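## Task

Get every clump out of the litter box and into the tray while the loose litter stays in the box (a few stray grains are fine; litter dropping off the table counts only as spillage). The scoop may be used to lift clumps and tip them out. No clump the robot has touched directly may end up in the tray. Finish with the scoop lying in the litter box. Nothing counts as done if it stays in place only because the robot is holding it at the end.

## Robot and tools

Robot: two simulated arms, left_arm and right_arm, each with six joints and a two-finger gripper. The names are labels only; left_arm sits on the +y side of the table. Shared scene frame: origin on the table top midway between the arms, +x out over the table, +z up. The gripper's fingers point along its own +z and open and close along its own y. The reported end_effector_position (metres) is the spot between the finger pads, roughly 1 cm behind the tips; end_effector_quat_wxyz gives orientation. Both can be somewhat off, more so at long reach.

Joint order (use it everywhere, rows and result lists alike): wrist pitch, elbow, waist, wrist roll, wrist yaw, shoulder. Stated ranges in radians: waist -2.618 to 3.054, shoulder 0.000 to 3.142, elbow 0.000 to 3.142, wrist pitch -1.571 to 1.571, wrist yaw -1.571 to 1.571, wrist roll -2.094 to 2.094. True ends may differ by up to 0.036 rad; a target more than 0.036 rad beyond an end, and further out than the current angle, gets the call refused. A target past the real end is clipped there and the result prints "joint sent to its limit" (absence of that line proves nothing). Friction can leave a joint up to about 0.031 rad short, and very small changes may not move it.

A row is one flat list of 14 numbers: left_arm's six joint angles in the order above plus its opening, then right_arm's six plus its opening. Joint values are absolute target angles in radians, not offsets. Opening runs from -1 (closed) to +1 (fully open); it is a motor setpoint on the grip_measured scale. Pads meet near -0.94, and each mm of object width adds about 0.0208; sending a number below the object's width reading squeezes harder, up to roughly 50-62 N per pad. Keep sending the closing number to keep hold.

Tools:
- execute_actions(actions): a list of actions; each action is a table of up to 15 rows, one row per control step of 1/30 s; if fewer rows are given, the last is held for the remaining steps of the 15. Empty list returns the current state and images.
- move(target, speed, blocking): target is one 14-number row of absolute joint angles and openings. The robot interpolates all joints together so they finish at the same moment (grippers trace curves). speed, in rad/s from 0.01 to 2 (default 0.5), caps the joint with the largest travel. Duration is clamped to 0.5-10 s; it does not avoid obstacles or the other arm. Finger values are sent immediately. The result adds a "move:" line: ending (done, off_target, moving, held, fault), limits=held or limits=none, and each arm's joint farthest from target. With blocking=false the result comes after 0.5 s; then call wait or stop before any new move or actions.
- wait(seconds): 0 to 10 s, arms hold their last command; returns early if a running move ends.
- stop(): brakes a running move; needs stopping room.
- zoom_image(camera, region): closer look at cam_high, cam_low, cam_left_wrist or cam_right_wrist; region [x0, y0, x1, y1] in pixels of that 504x504 image, origin top-left, at most 504 by 504.
- finished_scene(scene): ends the given scene for good and reports success; the next task arrives in its result.

Results: the state line gives each gripper's pose; Joint positions and Joint velocities list each arm's joints then gripper opening in metres (0.093 open to 0.000 closed, about the pad gap when free, resting up to ~12 mm under a gripped rigid object's width). grip_measured is the motor position on the -1..+1 scale, with a fixed per-gripper error up to about 0.02. "Joint targets" shows what the joints are being driven to now; resend those to hold still. Step readings list joint positions at some steps; HELD with an arm label means that arm's row was partly held back. "joint command not followed" means a clearance check altered targets. Joint torques follow the position order, with offsets and noise. MOTOR HOT warns at 75 °C; 90 °C stops that arm for 10 s; 100 °C makes it drop. FAULT lines mark stops.

Motion limits: each step the joint target may lead the measured angle by at most 0.202 (waist), 0.258 (shoulder), 0.238 (elbow), 0.573 (wrist pitch), 0.522 (wrist yaw and roll) rad, and the gripper may not be commanded more than 70 mm from where it is; so large changes take several actions, and an unfinished motion must be re-sent.

Avoid: knocking or placing anything off the table (ends the scene), arms colliding or pressing each other, fast impacts, drops and hard shoves, touching clumps with the gripper (use the scoop), and long heavy holds that heat motors. Loose objects may occasionally get nudged by an outside push. Leave the scoop released inside the litter box at the end.

Each tool is called after ">>>" as name([rows], argument=value, ...), one row to a line, values as JSON.

## Session

>>> execute_actions(actions=[])

Scene clock: 0.00 s.
left_arm: end_effector_position=(+0.4151, +0.2112, +0.3929) grip_measured=+1.000 end_effector_quat_wxyz=(+0.696, +0.031, +0.717, -0.035) | right_arm: end_effector_position=(+0.3680, -0.1964, +0.3996) grip_measured=+0.995 end_effector_quat_wxyz=(+0.701, -0.066, +0.707, +0.071)
Joint names: [wrist pitch, elbow, waist, wrist roll, wrist yaw, shoulder]
Joint positions: left_arm=[-0.013  1.046 -0.006 -0.006 -0.014  1.062  0.093] | right_arm=[-0.005  1.045  0.012  0.007 -0.004  1.047  0.093]
Joint velocities: left_arm=[ 0.081 -0.007 -0.012 -0.007  0.037 -0.007  0.   ] | right_arm=[0.051 0.002 0.002 0.007 0.022 0.002 0.   ]
Joint torques (N m, as the arm reports them, + toward a larger angle): no reading
Motor temperatures (°C, as the motors report them): left_arm=[26 23 24 25 25 24] | right_arm=[24 27 27 23 26 26]
Joint targets: left_arm=[-0.013 1.046 -0.006 -0.006 -0.014 1.062] | right_arm=[-0.005 1.045 0.012 0.007 -0.004 1.047]

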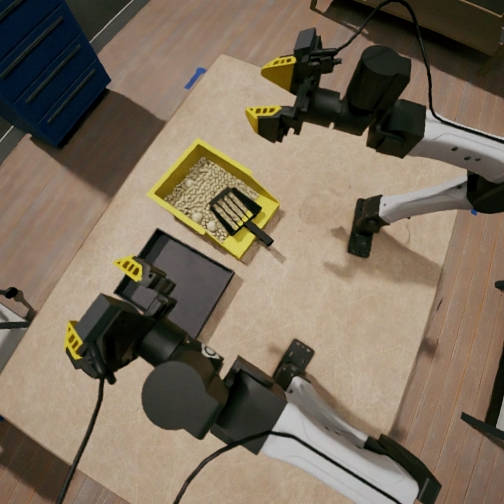

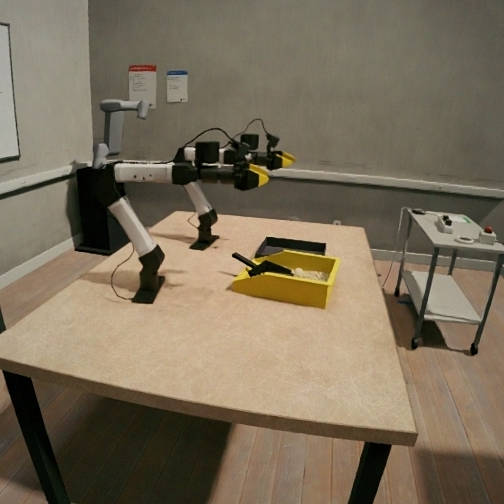

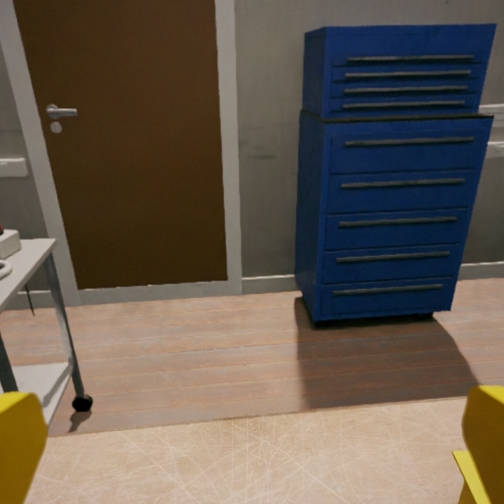

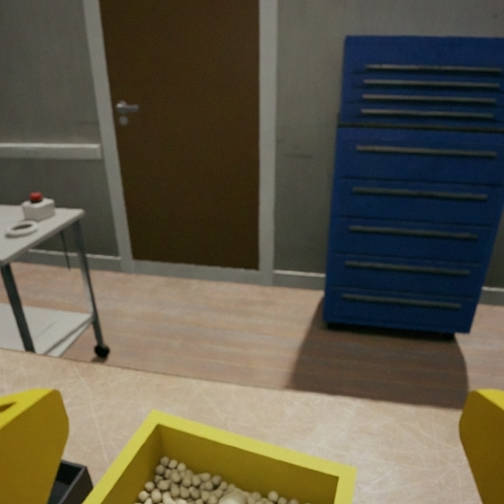

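>>> zoom_image(camera="cam_high", region=[100, 120, 300, 340])

>>> zoom_image(camera="cam_low", region=[210, 220, 360, 320])

Region (100, 120, 300, 340) of cam_high's 504x504 image, scaled by 2.291, with more detail than that image has; it fills the left 458 columns of this view, and the rest is white.

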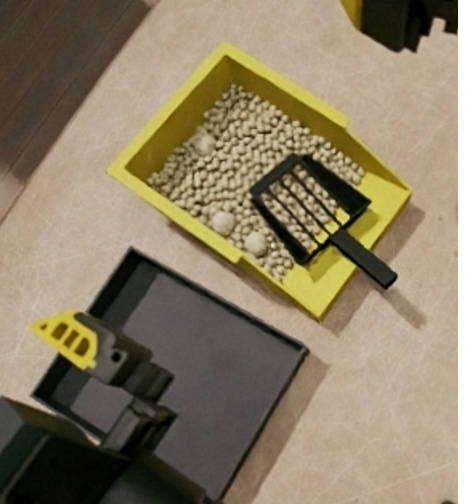

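Region (210, 220, 360, 320) of cam_low's 504x504 image, scaled by 3.360, with more detail than that image has.

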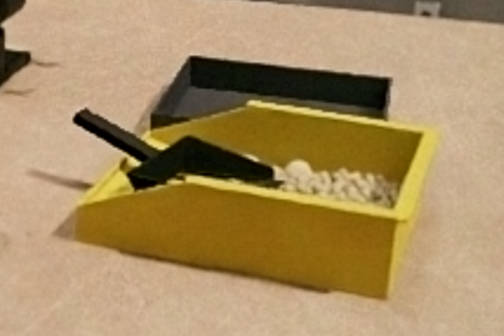

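>>> move(target=[-0.013,1.046,0.6,-0.006,-0.014,1.062,1, -1.0,1.045,0.012,0.007,-0.004,1.047,1], speed=1)

Scene clock: 4.03 s.
left_arm: end_effector_position=(+0.3710, +0.4307, +0.3929) grip_measured=+1.000 end_effector_quat_wxyz=(+0.675, -0.181, +0.694, +0.172) | right_arm: end_effector_position=(+0.2603, -0.2170, +0.1986) grip_measured=+0.995 end_effector_quat_wxyz=(+0.284, -0.088, +0.954, +0.030)
Joint names: [wrist pitch, elbow, waist, wrist roll, wrist yaw, shoulder]
Joint positions: left_arm=[-0.013  1.046  0.593 -0.006 -0.013  1.062  0.093] | right_arm=[-0.989  1.045  0.012  0.007 -0.004  1.047  0.093]
Joint velocities: left_arm=[ 0.037  0.012 -0.012  0.051 -0.051 -0.017  0.   ] | right_arm=[ 0.007 -0.007 -0.007 -0.037 -0.037 -0.017 -0.001]
Joint torques (N m, as the arm reports them, + toward a larger angle): left_arm=[ 2.61  7.62  0.73 -0.11 -0.01 -3.57] | right_arm=[ 1.16  6.87  0.3  -0.09 -0.06 -2.48]
Motor temperatures (°C, as the motors report them): left_arm=[28 24 24 25 25 25] | right_arm=[26 27 27 23 26 26]
Joint targets: left_arm=[-0.013 1.046 0.600 -0.006 -0.014 1.062] | right_arm=[-1.000 1.045 0.012 0.007 -0.004 1.047]
move: done; limits=none; left_arm: farthest joint: the waist, 0.007 radians from its target (0.606 radians at the start); right_arm: farthest joint: the wrist pitch, 0.011 radians from its target (0.995 radians at the start)

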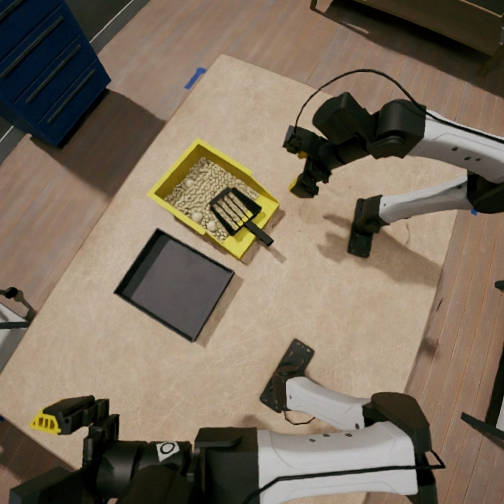

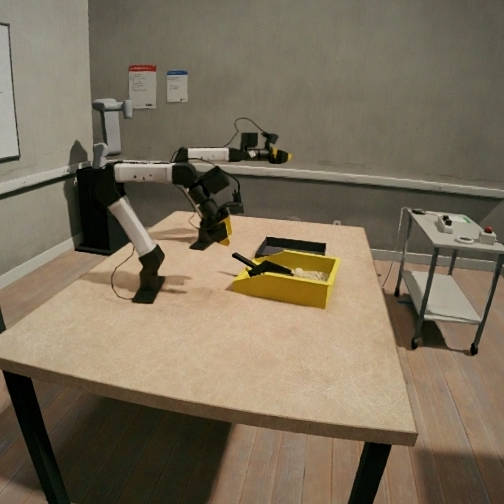

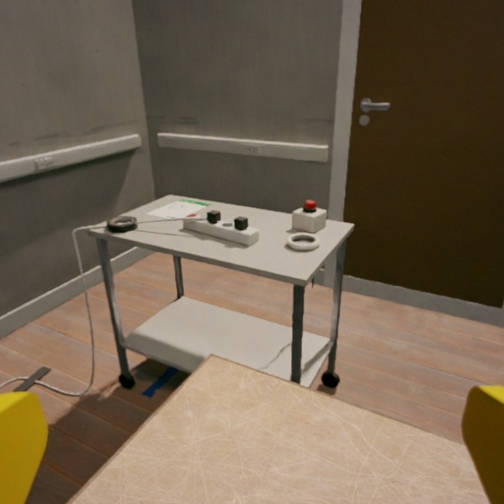

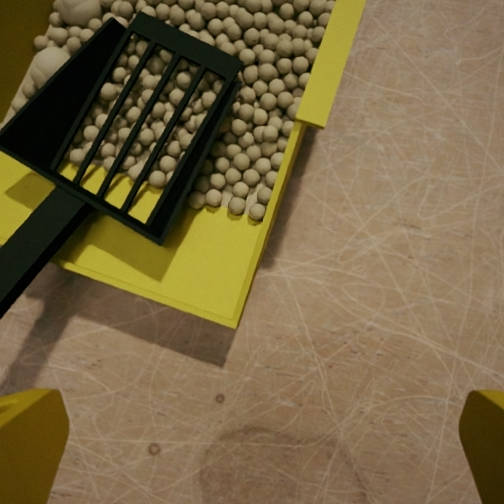

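>>> move(target=[-0.013,1.046,0.6,-0.006,-0.014,1.062,1, -1.55,1.75,0.263,0.82,0,1.77,1], speed=1)

Scene clock: 12.20 s.
left_arm: end_effector_position=(+0.3710, +0.4307, +0.3929) grip_measured=+1.000 end_effector_quat_wxyz=(+0.675, -0.181, +0.694, +0.172) | right_arm: end_effector_position=(+0.2863, -0.1338, +0.1809) grip_measured=+0.995 end_effector_quat_wxyz=(-0.002, +0.187, +0.982, +0.001)
Joint names: [wrist pitch, elbow, waist, wrist roll, wrist yaw, shoulder]
Joint positions: left_arm=[-0.013  1.046  0.593 -0.006 -0.013  1.062  0.093] | right_arm=[-1.535  1.724  0.257  0.812 -0.003  1.762  0.093]
Joint velocities: left_arm=[ 0.022 -0.002 -0.002  0.051 -0.007 -0.012  0.   ] | right_arm=[-0.007  0.002 -0.002  0.066  0.022 -0.002 -0.   ]
Joint torques (N m, as the arm reports them, + toward a larger angle): left_arm=[ 2.62  7.69  0.53 -0.09 -0.04 -3.6 ] | right_arm=[ 0.07  7.91  0.85  0.02  0.   -6.63]
Motor temperatures (°C, as the motors report them): left_arm=[31 26 24 25 25 25] | right_arm=[27 29 27 23 26 27]
Joint targets: left_arm=[-0.013 1.046 0.600 -0.006 -0.014 1.062] | right_arm=[-1.550 1.750 0.263 0.820 0.000 1.770]
move: off_target (right_arm); limits=none; left_arm: farthest joint: the waist, 0.007 radians from its target (0.007 radians at the start); right_arm: farthest joint: the elbow, 0.026 radians from its target (0.705 radians at the start)

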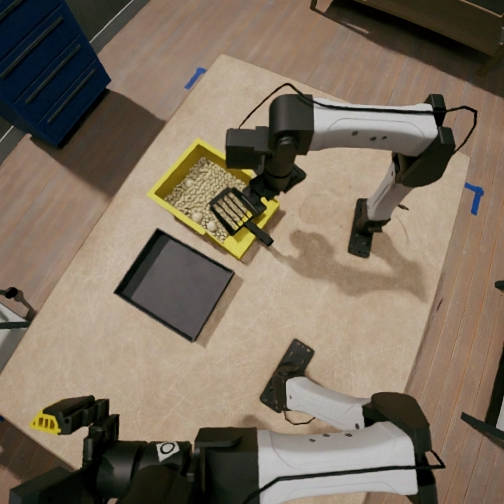

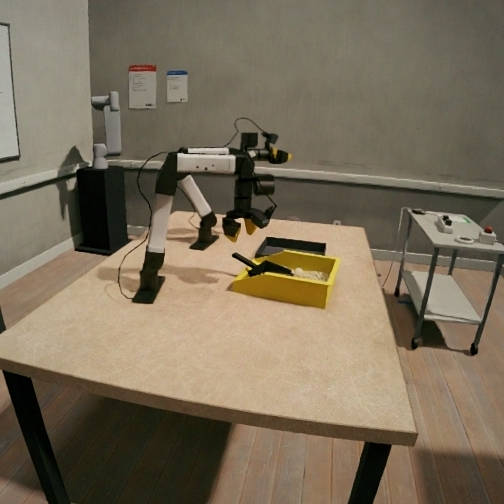

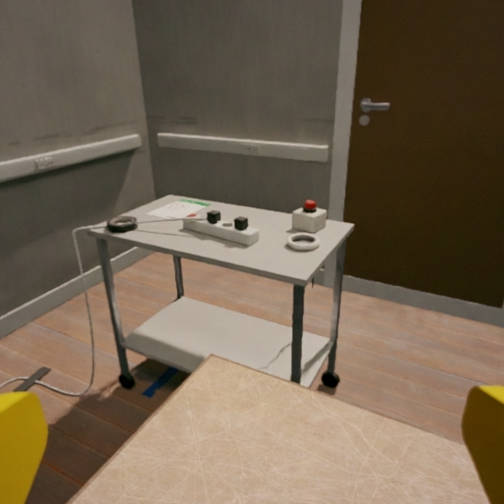

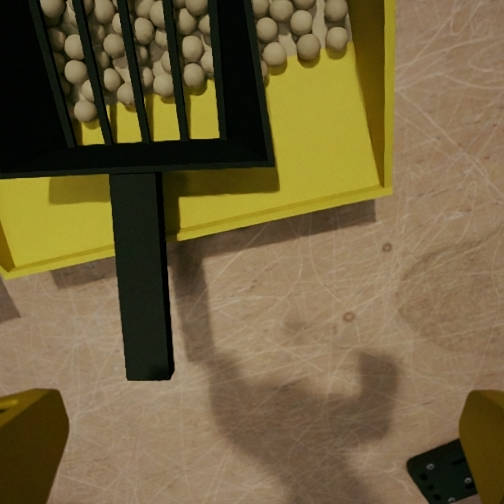

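>>> move(target=[-0.013,1.046,0.6,-0.006,-0.014,1.062,1, -1.40,1.74,0.36,0.87,0,1.90,1], speed=0.5)

Scene clock: 14.77 s.
left_arm: end_effector_position=(+0.3710, +0.4307, +0.3929) grip_measured=+1.000 end_effector_quat_wxyz=(+0.675, -0.181, +0.694, +0.172) | right_arm: end_effector_position=(+0.3019, -0.0883, +0.1385) grip_measured=+0.995 end_effector_quat_wxyz=(-0.007, +0.163, +0.987, -0.004)
Joint names: [wrist pitch, elbow, waist, wrist roll, wrist yaw, shoulder]
Joint positions: left_arm=[-0.013  1.046  0.593 -0.006 -0.013  1.062  0.093] | right_arm=[-1.416  1.724  0.356  0.862 -0.003  1.896  0.093]
Joint velocities: left_arm=[ 0.022  0.002  0.012 -0.022  0.007  0.012  0.   ] | right_arm=[-0.007  0.002 -0.012  0.022  0.037 -0.012 -0.   ]
Joint torques (N m, as the arm reports them, + toward a larger angle): left_arm=[ 2.61  7.7   0.71 -0.11  0.   -3.59] | right_arm=[ 0.37  7.29  0.64  0.02  0.   -8.31]
Motor temperatures (°C, as the motors report them): left_arm=[31 26 24 25 25 25] | right_arm=[26 29 27 23 26 27]
Joint targets: left_arm=[-0.013 1.046 0.600 -0.006 -0.014 1.062] | right_arm=[-1.400 1.740 0.360 0.870 -0.000 1.900]
move: done; limits=none; left_arm: farthest joint: the waist, 0.007 radians from its target (0.007 radians at the start); right_arm: farthest joint: the elbow, 0.016 radians from its target (0.016 radians at the start)

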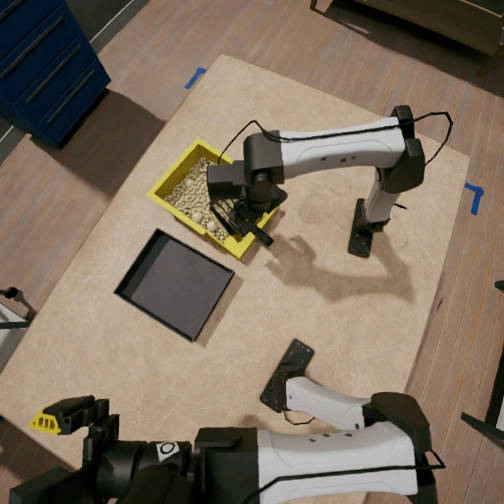

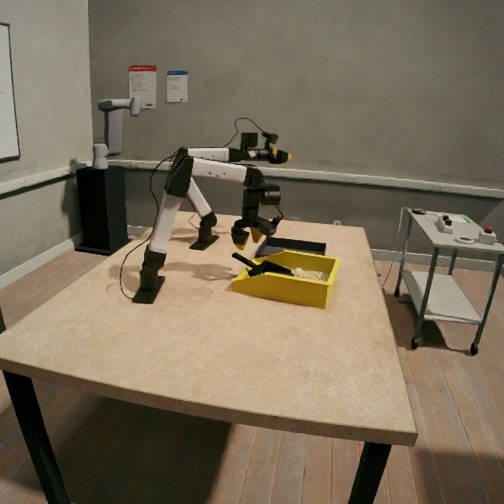

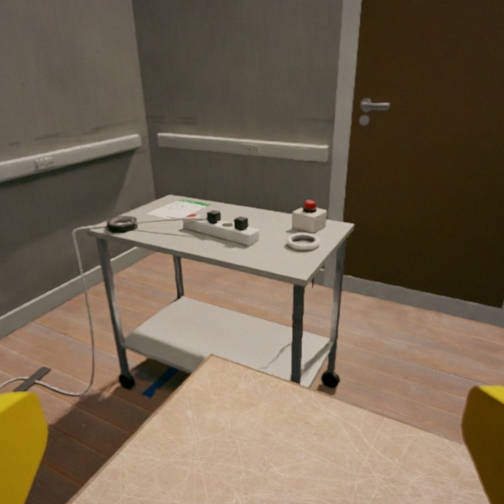

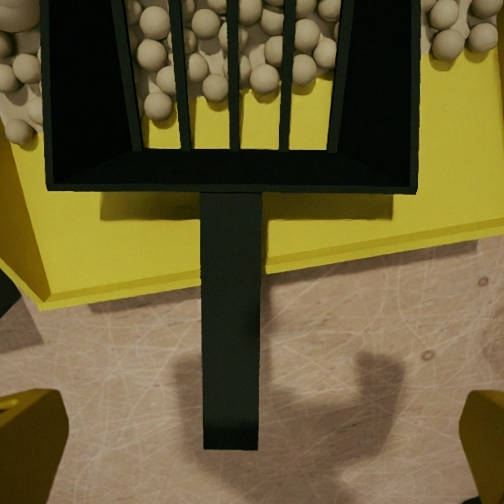

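>>> move(target=[-0.013,1.046,0.6,-0.006,-0.014,1.062,1, -1.24,1.60,0.382,0.89,0,1.92,1], speed=0.4)

>>> zoom_image(camera="cam_low", region=[200, 200, 350, 320])

Scene clock: 17.27 s.
left_arm: end_effector_position=(+0.3710, +0.4307, +0.3929) grip_measured=+1.000 end_effector_quat_wxyz=(+0.675, -0.181, +0.694, +0.172) | right_arm: end_effector_position=(+0.3094, -0.0758, +0.1073) grip_measured=+0.995 end_effector_quat_wxyz=(+0.008, +0.164, +0.986, +0.008)
Joint names: [wrist pitch, elbow, waist, wrist roll, wrist yaw, shoulder]
Joint positions: left_arm=[-0.013  1.046  0.593 -0.006 -0.013  1.062  0.093] | right_arm=[-1.257  1.617  0.375  0.883 -0.003  1.908  0.093]
Joint velocities: left_arm=[-0.037 -0.007 -0.022 -0.007 -0.007  0.002  0.   ] | right_arm=[-0.051 -0.007 -0.002  0.022  0.037 -0.007 -0.001]
Joint torques (N m, as the arm reports them, + toward a larger angle): left_arm=[ 2.64  7.68  0.47 -0.11 -0.04 -3.73] | right_arm=[ 0.43  4.88  0.96 -0.02  0.   -7.67]
Motor temperatures (°C, as the motors report them): left_arm=[32 26 24 25 25 25] | right_arm=[26 29 27 23 26 28]
Joint targets: left_arm=[-0.013 1.046 0.600 -0.006 -0.014 1.062] | right_arm=[-1.240 1.600 0.382 0.890 0.000 1.920]
move: done; limits=none; left_arm: farthest joint: the waist, 0.007 radians from its target (0.007 radians at the start); right_arm: farthest joint: the elbow, 0.017 radians from its target (0.124 radians at the start)

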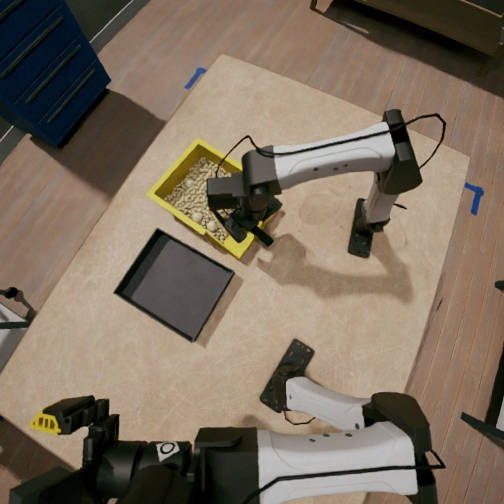

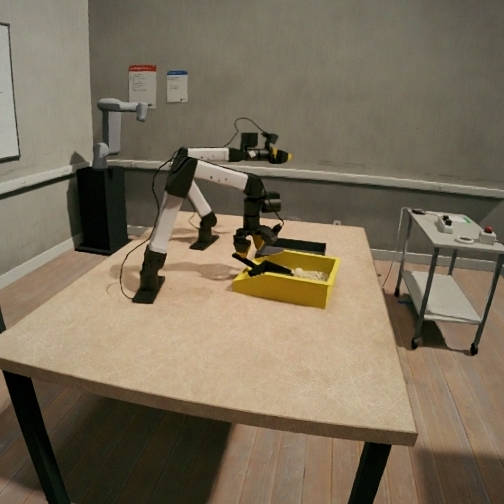

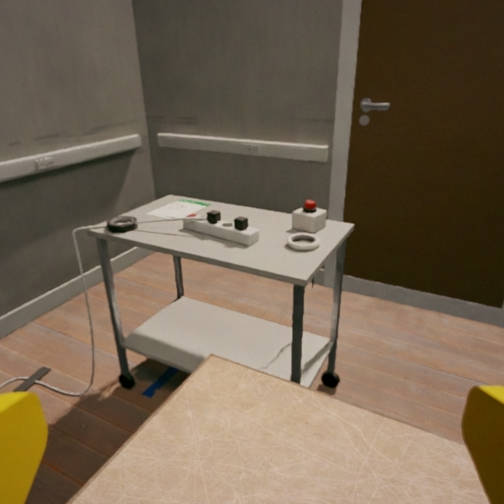

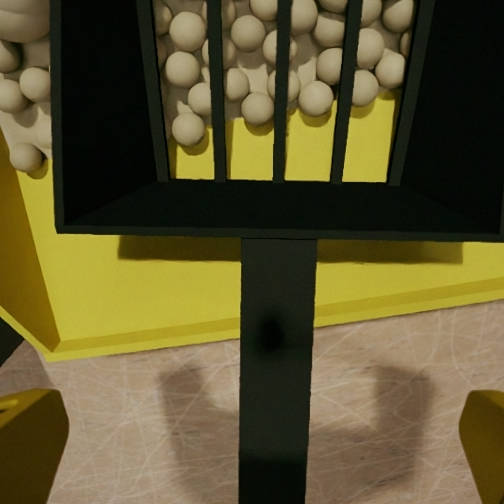

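Region (200, 200, 350, 320) of cam_low's 504x504 image, scaled by 3.360, with more detail than that image has; it fills the top 403 rows of this view, and the rest is white.

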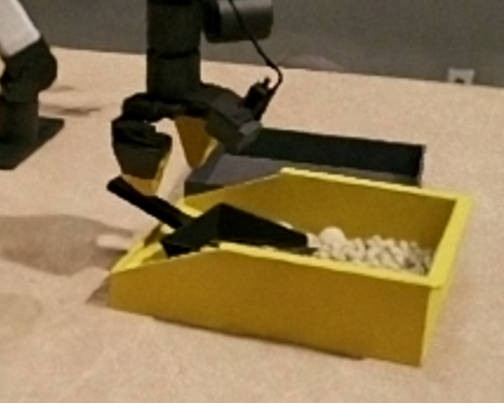

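>>> move(target=[-0.013,1.046,0.6,-0.006,-0.014,1.062,1, -1.107,1.44,0.41,0.92,0,1.90,0.2], speed=0.3)

>>> zoom_image(camera="cam_low", region=[200, 200, 350, 320])

Scene clock: 20.90 s.
left_arm: end_effector_position=(+0.3710, +0.4307, +0.3929) grip_measured=+1.000 end_effector_quat_wxyz=(+0.675, -0.181, +0.694, +0.172) | right_arm: end_effector_position=(+0.2940, -0.0739, +0.0671) grip_measured=+0.202 end_effector_quat_wxyz=(-0.003, +0.165, +0.986, -0.001)
Joint names: [wrist pitch, elbow, waist, wrist roll, wrist yaw, shoulder]
Joint positions: left_arm=[-0.013  1.046  0.593 -0.006 -0.013  1.062  0.093] | right_arm=[-1.124  1.456  0.403  0.912 -0.003  1.908  0.055]
Joint velocities: left_arm=[ 0.022 -0.002  0.007 -0.007  0.022 -0.012  0.   ] | right_arm=[ 0.007 -0.002  0.012  0.022  0.007 -0.007  0.001]
Joint torques (N m, as the arm reports them, + toward a larger angle): left_arm=[ 2.62  7.47  0.6  -0.11 -0.04 -3.68] | right_arm=[ 0.35  4.76  0.99 -0.03  0.   -8.97]
Motor temperatures (°C, as the motors report them): left_arm=[32 27 24 25 25 25] | right_arm=[26 29 27 23 26 29]
Joint targets: left_arm=[-0.013 1.046 0.600 -0.006 -0.014 1.062] | right_arm=[-1.107 1.440 0.410 0.920 -0.000 1.900]
move: done; limits=none; left_arm: farthest joint: the waist, 0.007 radians from its target (0.007 radians at the start); right_arm: farthest joint: the wrist pitch, 0.017 radians from its target (0.149 radians at the start)

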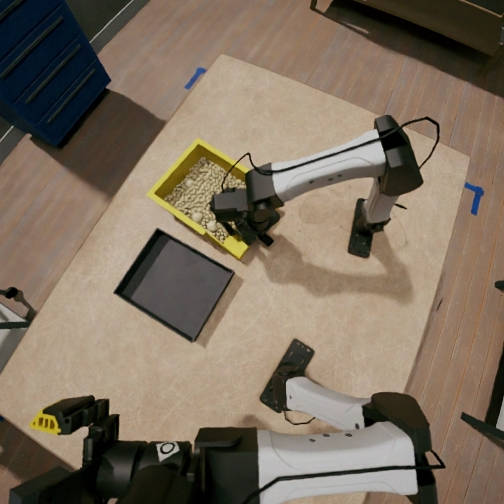

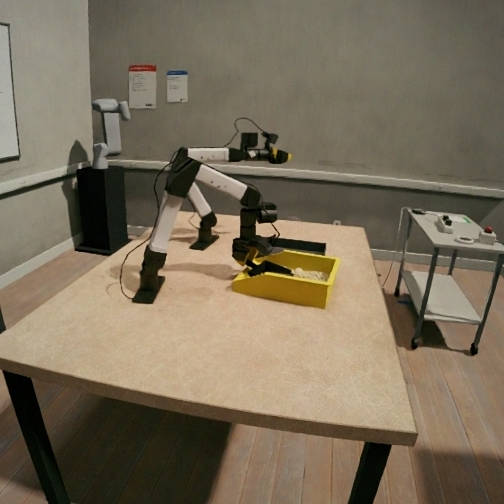

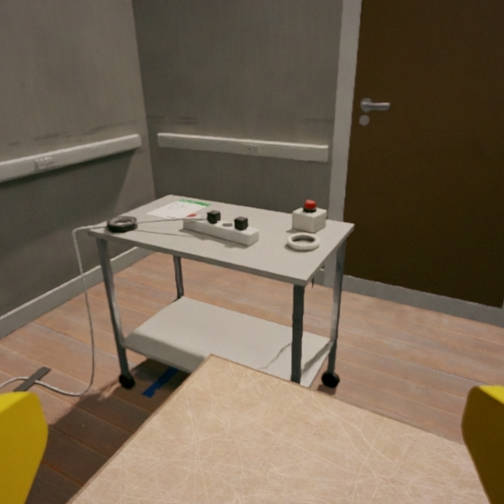

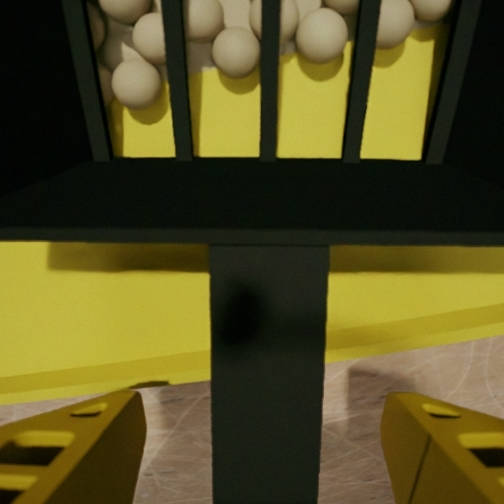

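Region (200, 200, 350, 320) of cam_low's 504x504 image, scaled by 3.360, with more detail than that image has; it fills the top 403 rows of this view, and the rest is white.

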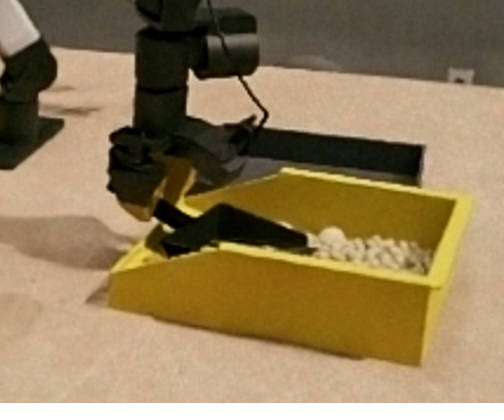

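>>> move(target=[-0.013,1.046,0.6,-0.006,-0.014,1.062,1, -1.16,1.505,0.41,0.92,0,1.90,0.2], speed=0.2)

>>> move(target=[-0.013,1.046,0.6,-0.006,-0.014,1.062,1, -1.16,1.505,0.41,0.92,0,1.90,-0.85])

>>> move(target=[-0.9,1.3,-0.45,-0.006,-0.014,0.9,1, -1.43,1.75,0.41,0.92,0,1.88,-0.85], speed=0.7)

>>> zoom_image(camera="cam_low", region=[200, 200, 350, 320])

Scene clock: 23.63 s.
left_arm: end_effector_position=(+0.3710, +0.4307, +0.3929) grip_measured=+1.000 end_effector_quat_wxyz=(+0.675, -0.181, +0.694, +0.172) | right_arm: end_effector_position=(+0.2958, -0.0728, +0.0733) grip_measured=+0.202 end_effector_quat_wxyz=(-0.002, +0.165, +0.986, +0.000)
Joint names: [wrist pitch, elbow, waist, wrist roll, wrist yaw, shoulder]
Joint positions: left_arm=[-0.013  1.046  0.593 -0.006 -0.013  1.062  0.093] | right_arm=[-1.145  1.481  0.403  0.912 -0.003  1.908  0.055]
Joint velocities: left_arm=[-0.066 -0.022 -0.002 -0.037  0.022  0.012  0.   ] | right_arm=[ 0.022 -0.002 -0.002  0.095  0.022 -0.017 -0.   ]
Joint torques (N m, as the arm reports them, + toward a larger angle): left_arm=[ 2.64  7.58  0.66 -0.11  0.03 -3.81] | right_arm=[ 0.06  7.93  1.02  0.    0.   -9.09]
Motor temperatures (°C, as the motors report them): left_arm=[33 28 24 25 25 25] | right_arm=[26 29 27 23 26 30]
Joint targets: left_arm=[-0.013 1.046 0.600 -0.006 -0.014 1.062] | right_arm=[-1.160 1.505 0.410 0.920 0.000 1.900]
move: off_target (right_arm); limits=none; left_arm: farthest joint: the waist, 0.007 radians from its target (0.007 radians at the start); right_arm: farthest joint: the elbow, 0.024 radians from its target (0.049 radians at the start)

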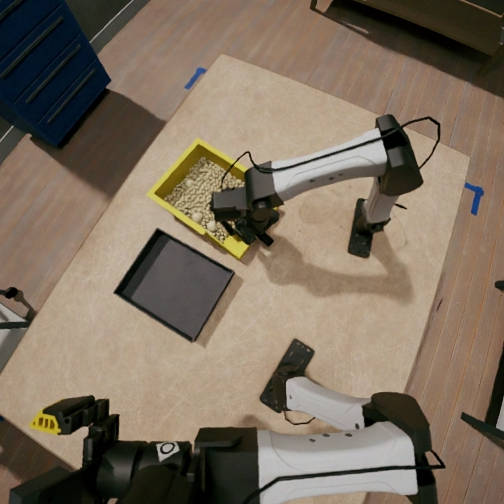

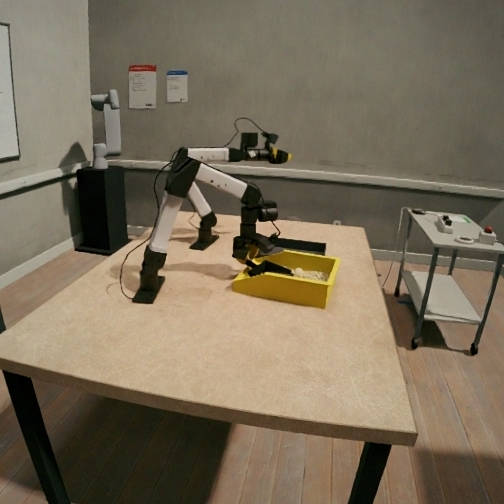

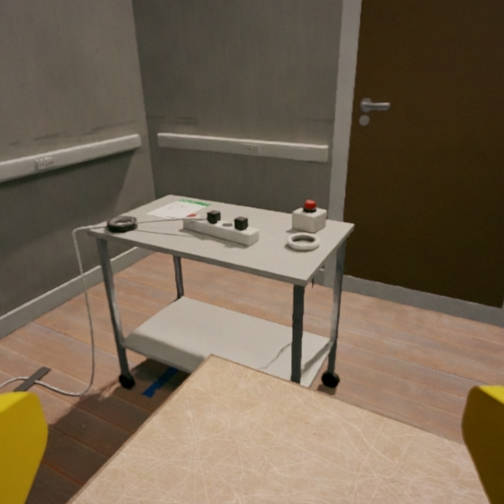

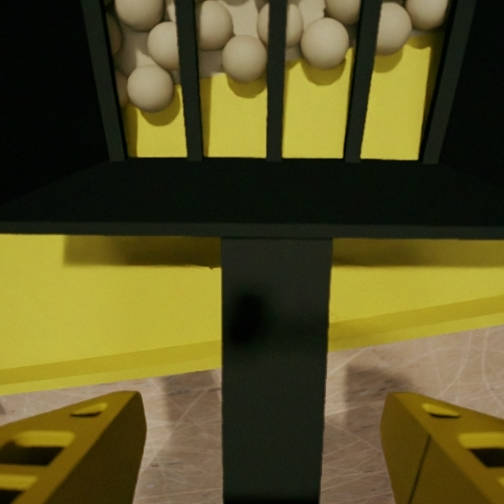

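Scene clock: 24.33 s.
left_arm: end_effector_position=(+0.3710, +0.4307, +0.3929) grip_measured=+1.000 end_effector_quat_wxyz=(+0.675, -0.181, +0.694, +0.172) | right_arm: end_effector_position=(+0.2956, -0.0730, +0.0733) grip_measured=-0.664 end_effector_quat_wxyz=(-0.002, +0.166, +0.986, -0.000)
Joint names: [wrist pitch, elbow, waist, wrist roll, wrist yaw, shoulder]
Joint positions: left_arm=[-0.013  1.046  0.593 -0.006 -0.013  1.062  0.093] | right_arm=[-1.146  1.481  0.403  0.913 -0.002  1.908  0.013]
Joint velocities: left_arm=[-0.007  0.012 -0.012  0.007  0.051 -0.012  0.   ] | right_arm=[-0.022  0.002 -0.012  0.037  0.022 -0.007 -0.   ]
Joint torques (N m, as the arm reports them, + toward a larger angle): left_arm=[ 2.63  7.65  0.59 -0.11 -0.04 -3.69] | right_arm=[ 0.08  7.89  0.99 -0.02 -0.01 -9.04]
Motor temperatures (°C, as the motors report them): left_arm=[33 28 24 25 25 25] | right_arm=[26 30 27 23 26 30]
Joint targets: left_arm=[-0.013 1.046 0.600 -0.006 -0.014 1.062] | right_arm=[-1.160 1.505 0.410 0.920 0.000 1.900]
move: off_target (right_arm); limits=none; left_arm: farthest joint: the waist, 0.007 radians from its target (0.007 radians at the start); right_arm: farthest joint: the elbow, 0.024 radians from its target (0.024 radians at the start)

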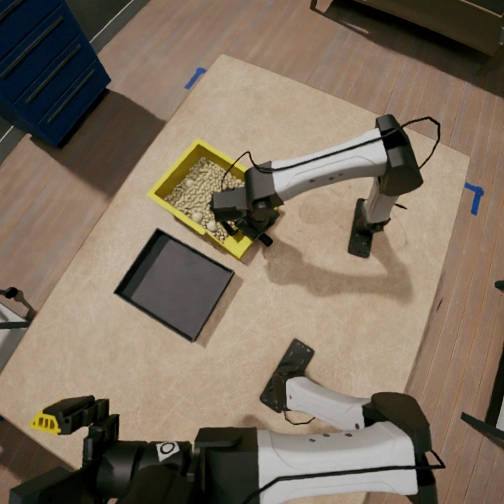

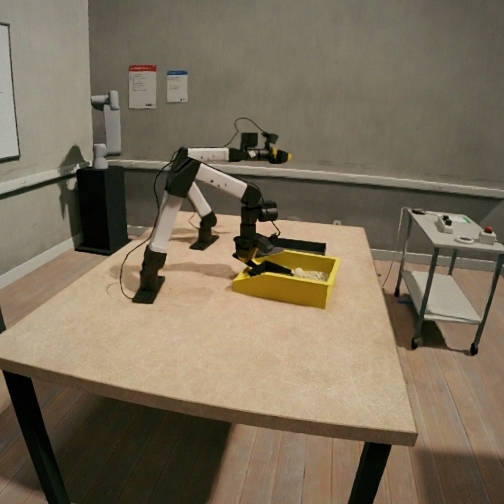

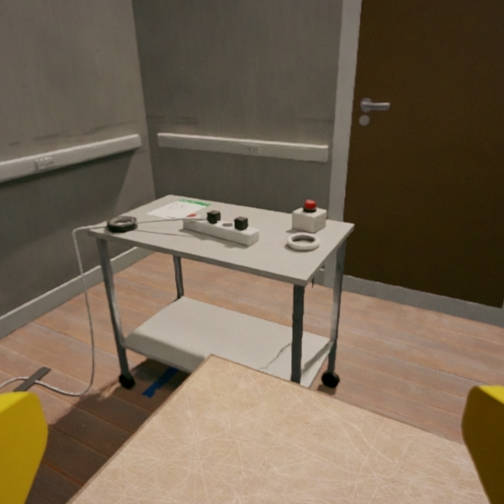

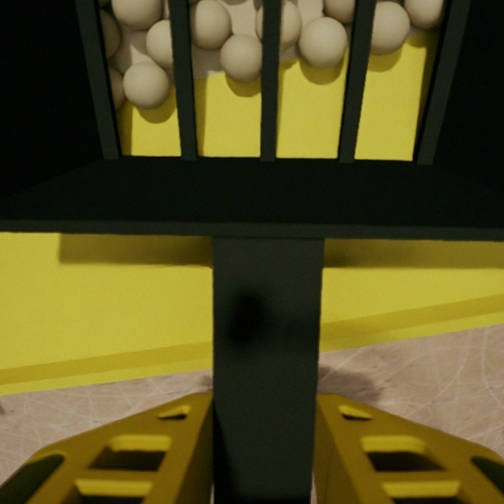

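Scene clock: 26.60 s.
left_arm: end_effector_position=(+0.2759, +0.1083, +0.3517) grip_measured=+1.000 end_effector_quat_wxyz=(+0.493, +0.225, +0.830, -0.133) | right_arm: end_effector_position=(+0.2929, -0.0748, +0.1341) grip_measured=-0.664 end_effector_quat_wxyz=(-0.013, +0.166, +0.986, -0.010)
Joint names: [wrist pitch, elbow, waist, wrist roll, wrist yaw, shoulder]
Joint positions: left_arm=[-0.873  1.286 -0.442 -0.006 -0.014  0.912  0.093] | right_arm=[-1.418  1.723  0.403  0.913 -0.002  1.908  0.013]
Joint velocities: left_arm=[-0.007 -0.007  0.002 -0.11  -0.022  0.002  0.   ] | right_arm=[-0.007  0.007 -0.017  0.051 -0.095 -0.017  0.   ]
Joint torques (N m, as the arm reports them, + toward a larger angle): left_arm=[ 2.25  7.5  -0.36 -0.09  0.02 -1.94] | right_arm=[  0.04   8.13   1.    -0.01   0.   -10.49]
Motor temperatures (°C, as the motors report them): left_arm=[33 28 24 25 25 25] | right_arm=[26 30 27 23 26 31]
Joint targets: left_arm=[-0.900 1.300 -0.450 -0.006 -0.014 0.900] | right_arm=[-1.430 1.750 0.410 0.920 0.000 1.880]
move: off_target (left_arm, right_arm); limits=none; left_arm: farthest joint: the wrist pitch, 0.027 radians from its target (0.887 radians at the start); right_arm: farthest joint: the shoulder, 0.028 radians from its target (0.028 radians at the start)

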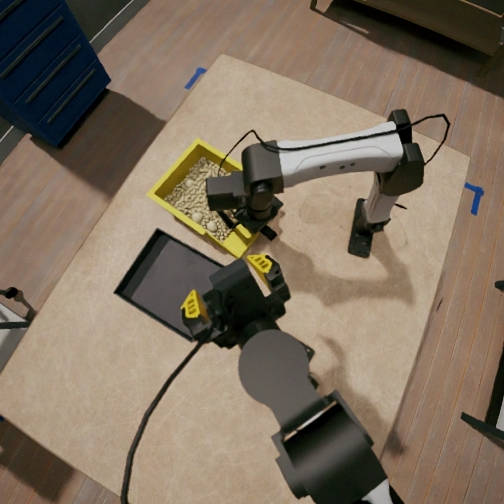

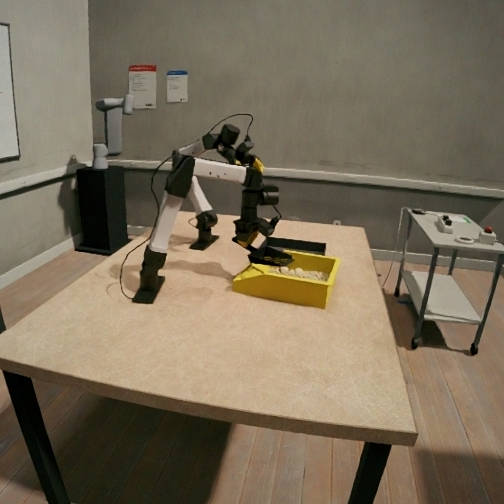

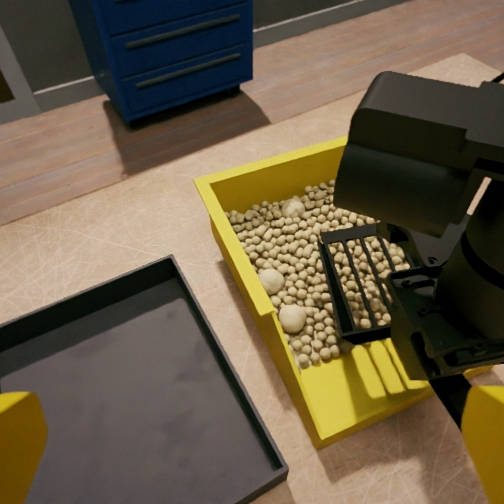

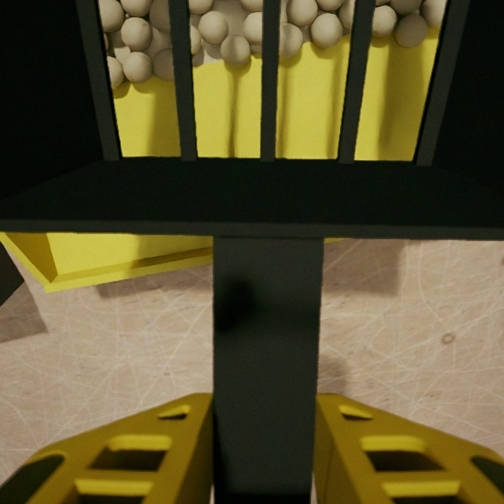

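Region (200, 200, 350, 320) of cam_low's 504x504 image, scaled by 3.360, with more detail than that image has; it fills the top 403 rows of this view, and the rest is white.

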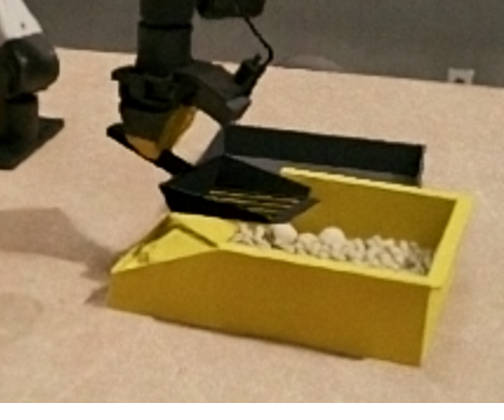

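>>> move(target=[-0.9,1.3,-0.45,-0.006,-0.014,0.9,1, -1.43,1.75,0.41,0.5,0.3,1.88,-0.85], speed=0.5)

Scene clock: 33.67 s.
left_arm: end_effector_position=(+0.2758, +0.1083, +0.3516) grip_measured=+1.000 end_effector_quat_wxyz=(+0.493, +0.225, +0.830, -0.133) | right_arm: end_effector_position=(+0.3190, -0.1147, +0.1409) grip_measured=-0.663 end_effector_quat_wxyz=(+0.059, -0.039, +0.989, -0.130)
Joint names: [wrist pitch, elbow, waist, wrist roll, wrist yaw, shoulder]
Joint positions: left_arm=[-0.874  1.286 -0.442 -0.006 -0.014  0.912  0.093] | right_arm=[-1.419  1.723  0.403  0.507  0.285  1.908  0.013]
Joint velocities: left_arm=[-0.051 -0.012 -0.012  0.037  0.081 -0.007  0.   ] | right_arm=[-0.007 -0.012  0.002 -0.081  0.007 -0.002 -0.001]
Joint torques (N m, as the arm reports them, + toward a larger angle): left_arm=[ 2.25  7.51 -0.35 -0.04 -0.03 -1.99] | right_arm=[  0.08   8.15   1.    -0.14   0.26 -10.51]
Motor temperatures (°C, as the motors report them): left_arm=[33 29 24 25 25 25] | right_arm=[26 31 27 23 26 34]
Joint targets: left_arm=[-0.900 1.300 -0.450 -0.006 -0.014 0.900] | right_arm=[-1.430 1.750 0.410 0.500 0.300 1.880]
move: off_target (left_arm, right_arm); limits=none; left_arm: farthest joint: the wrist pitch, 0.026 radians from its target (0.026 radians at the start); right_arm: farthest joint: the shoulder, 0.028 radians from its target (0.028 radians at the start)

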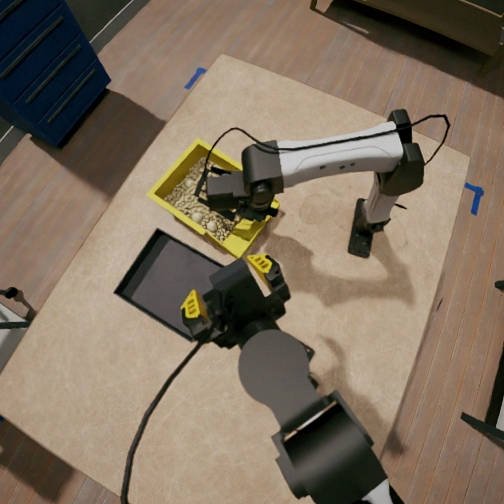

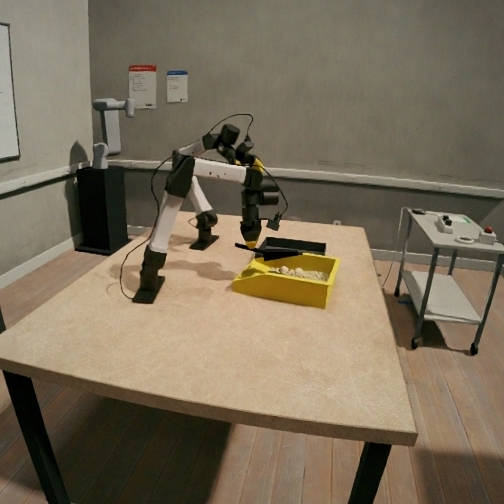

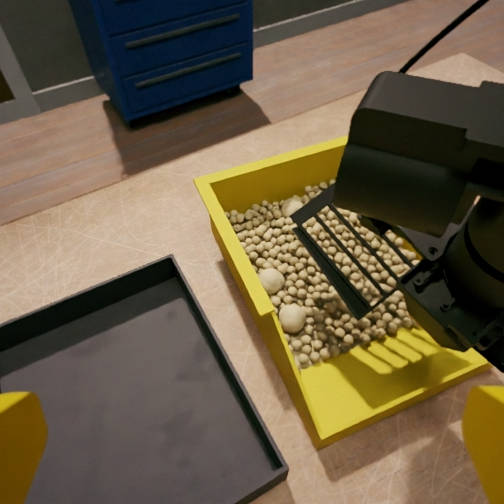

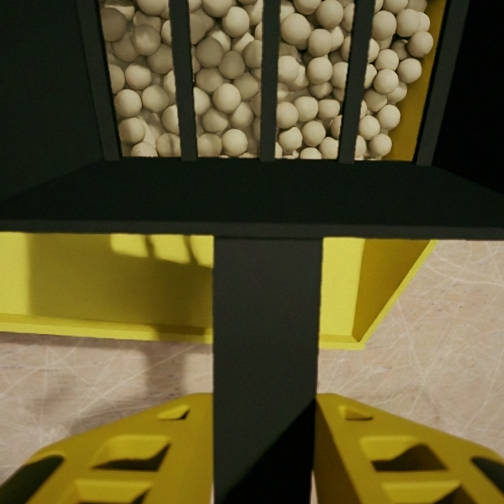

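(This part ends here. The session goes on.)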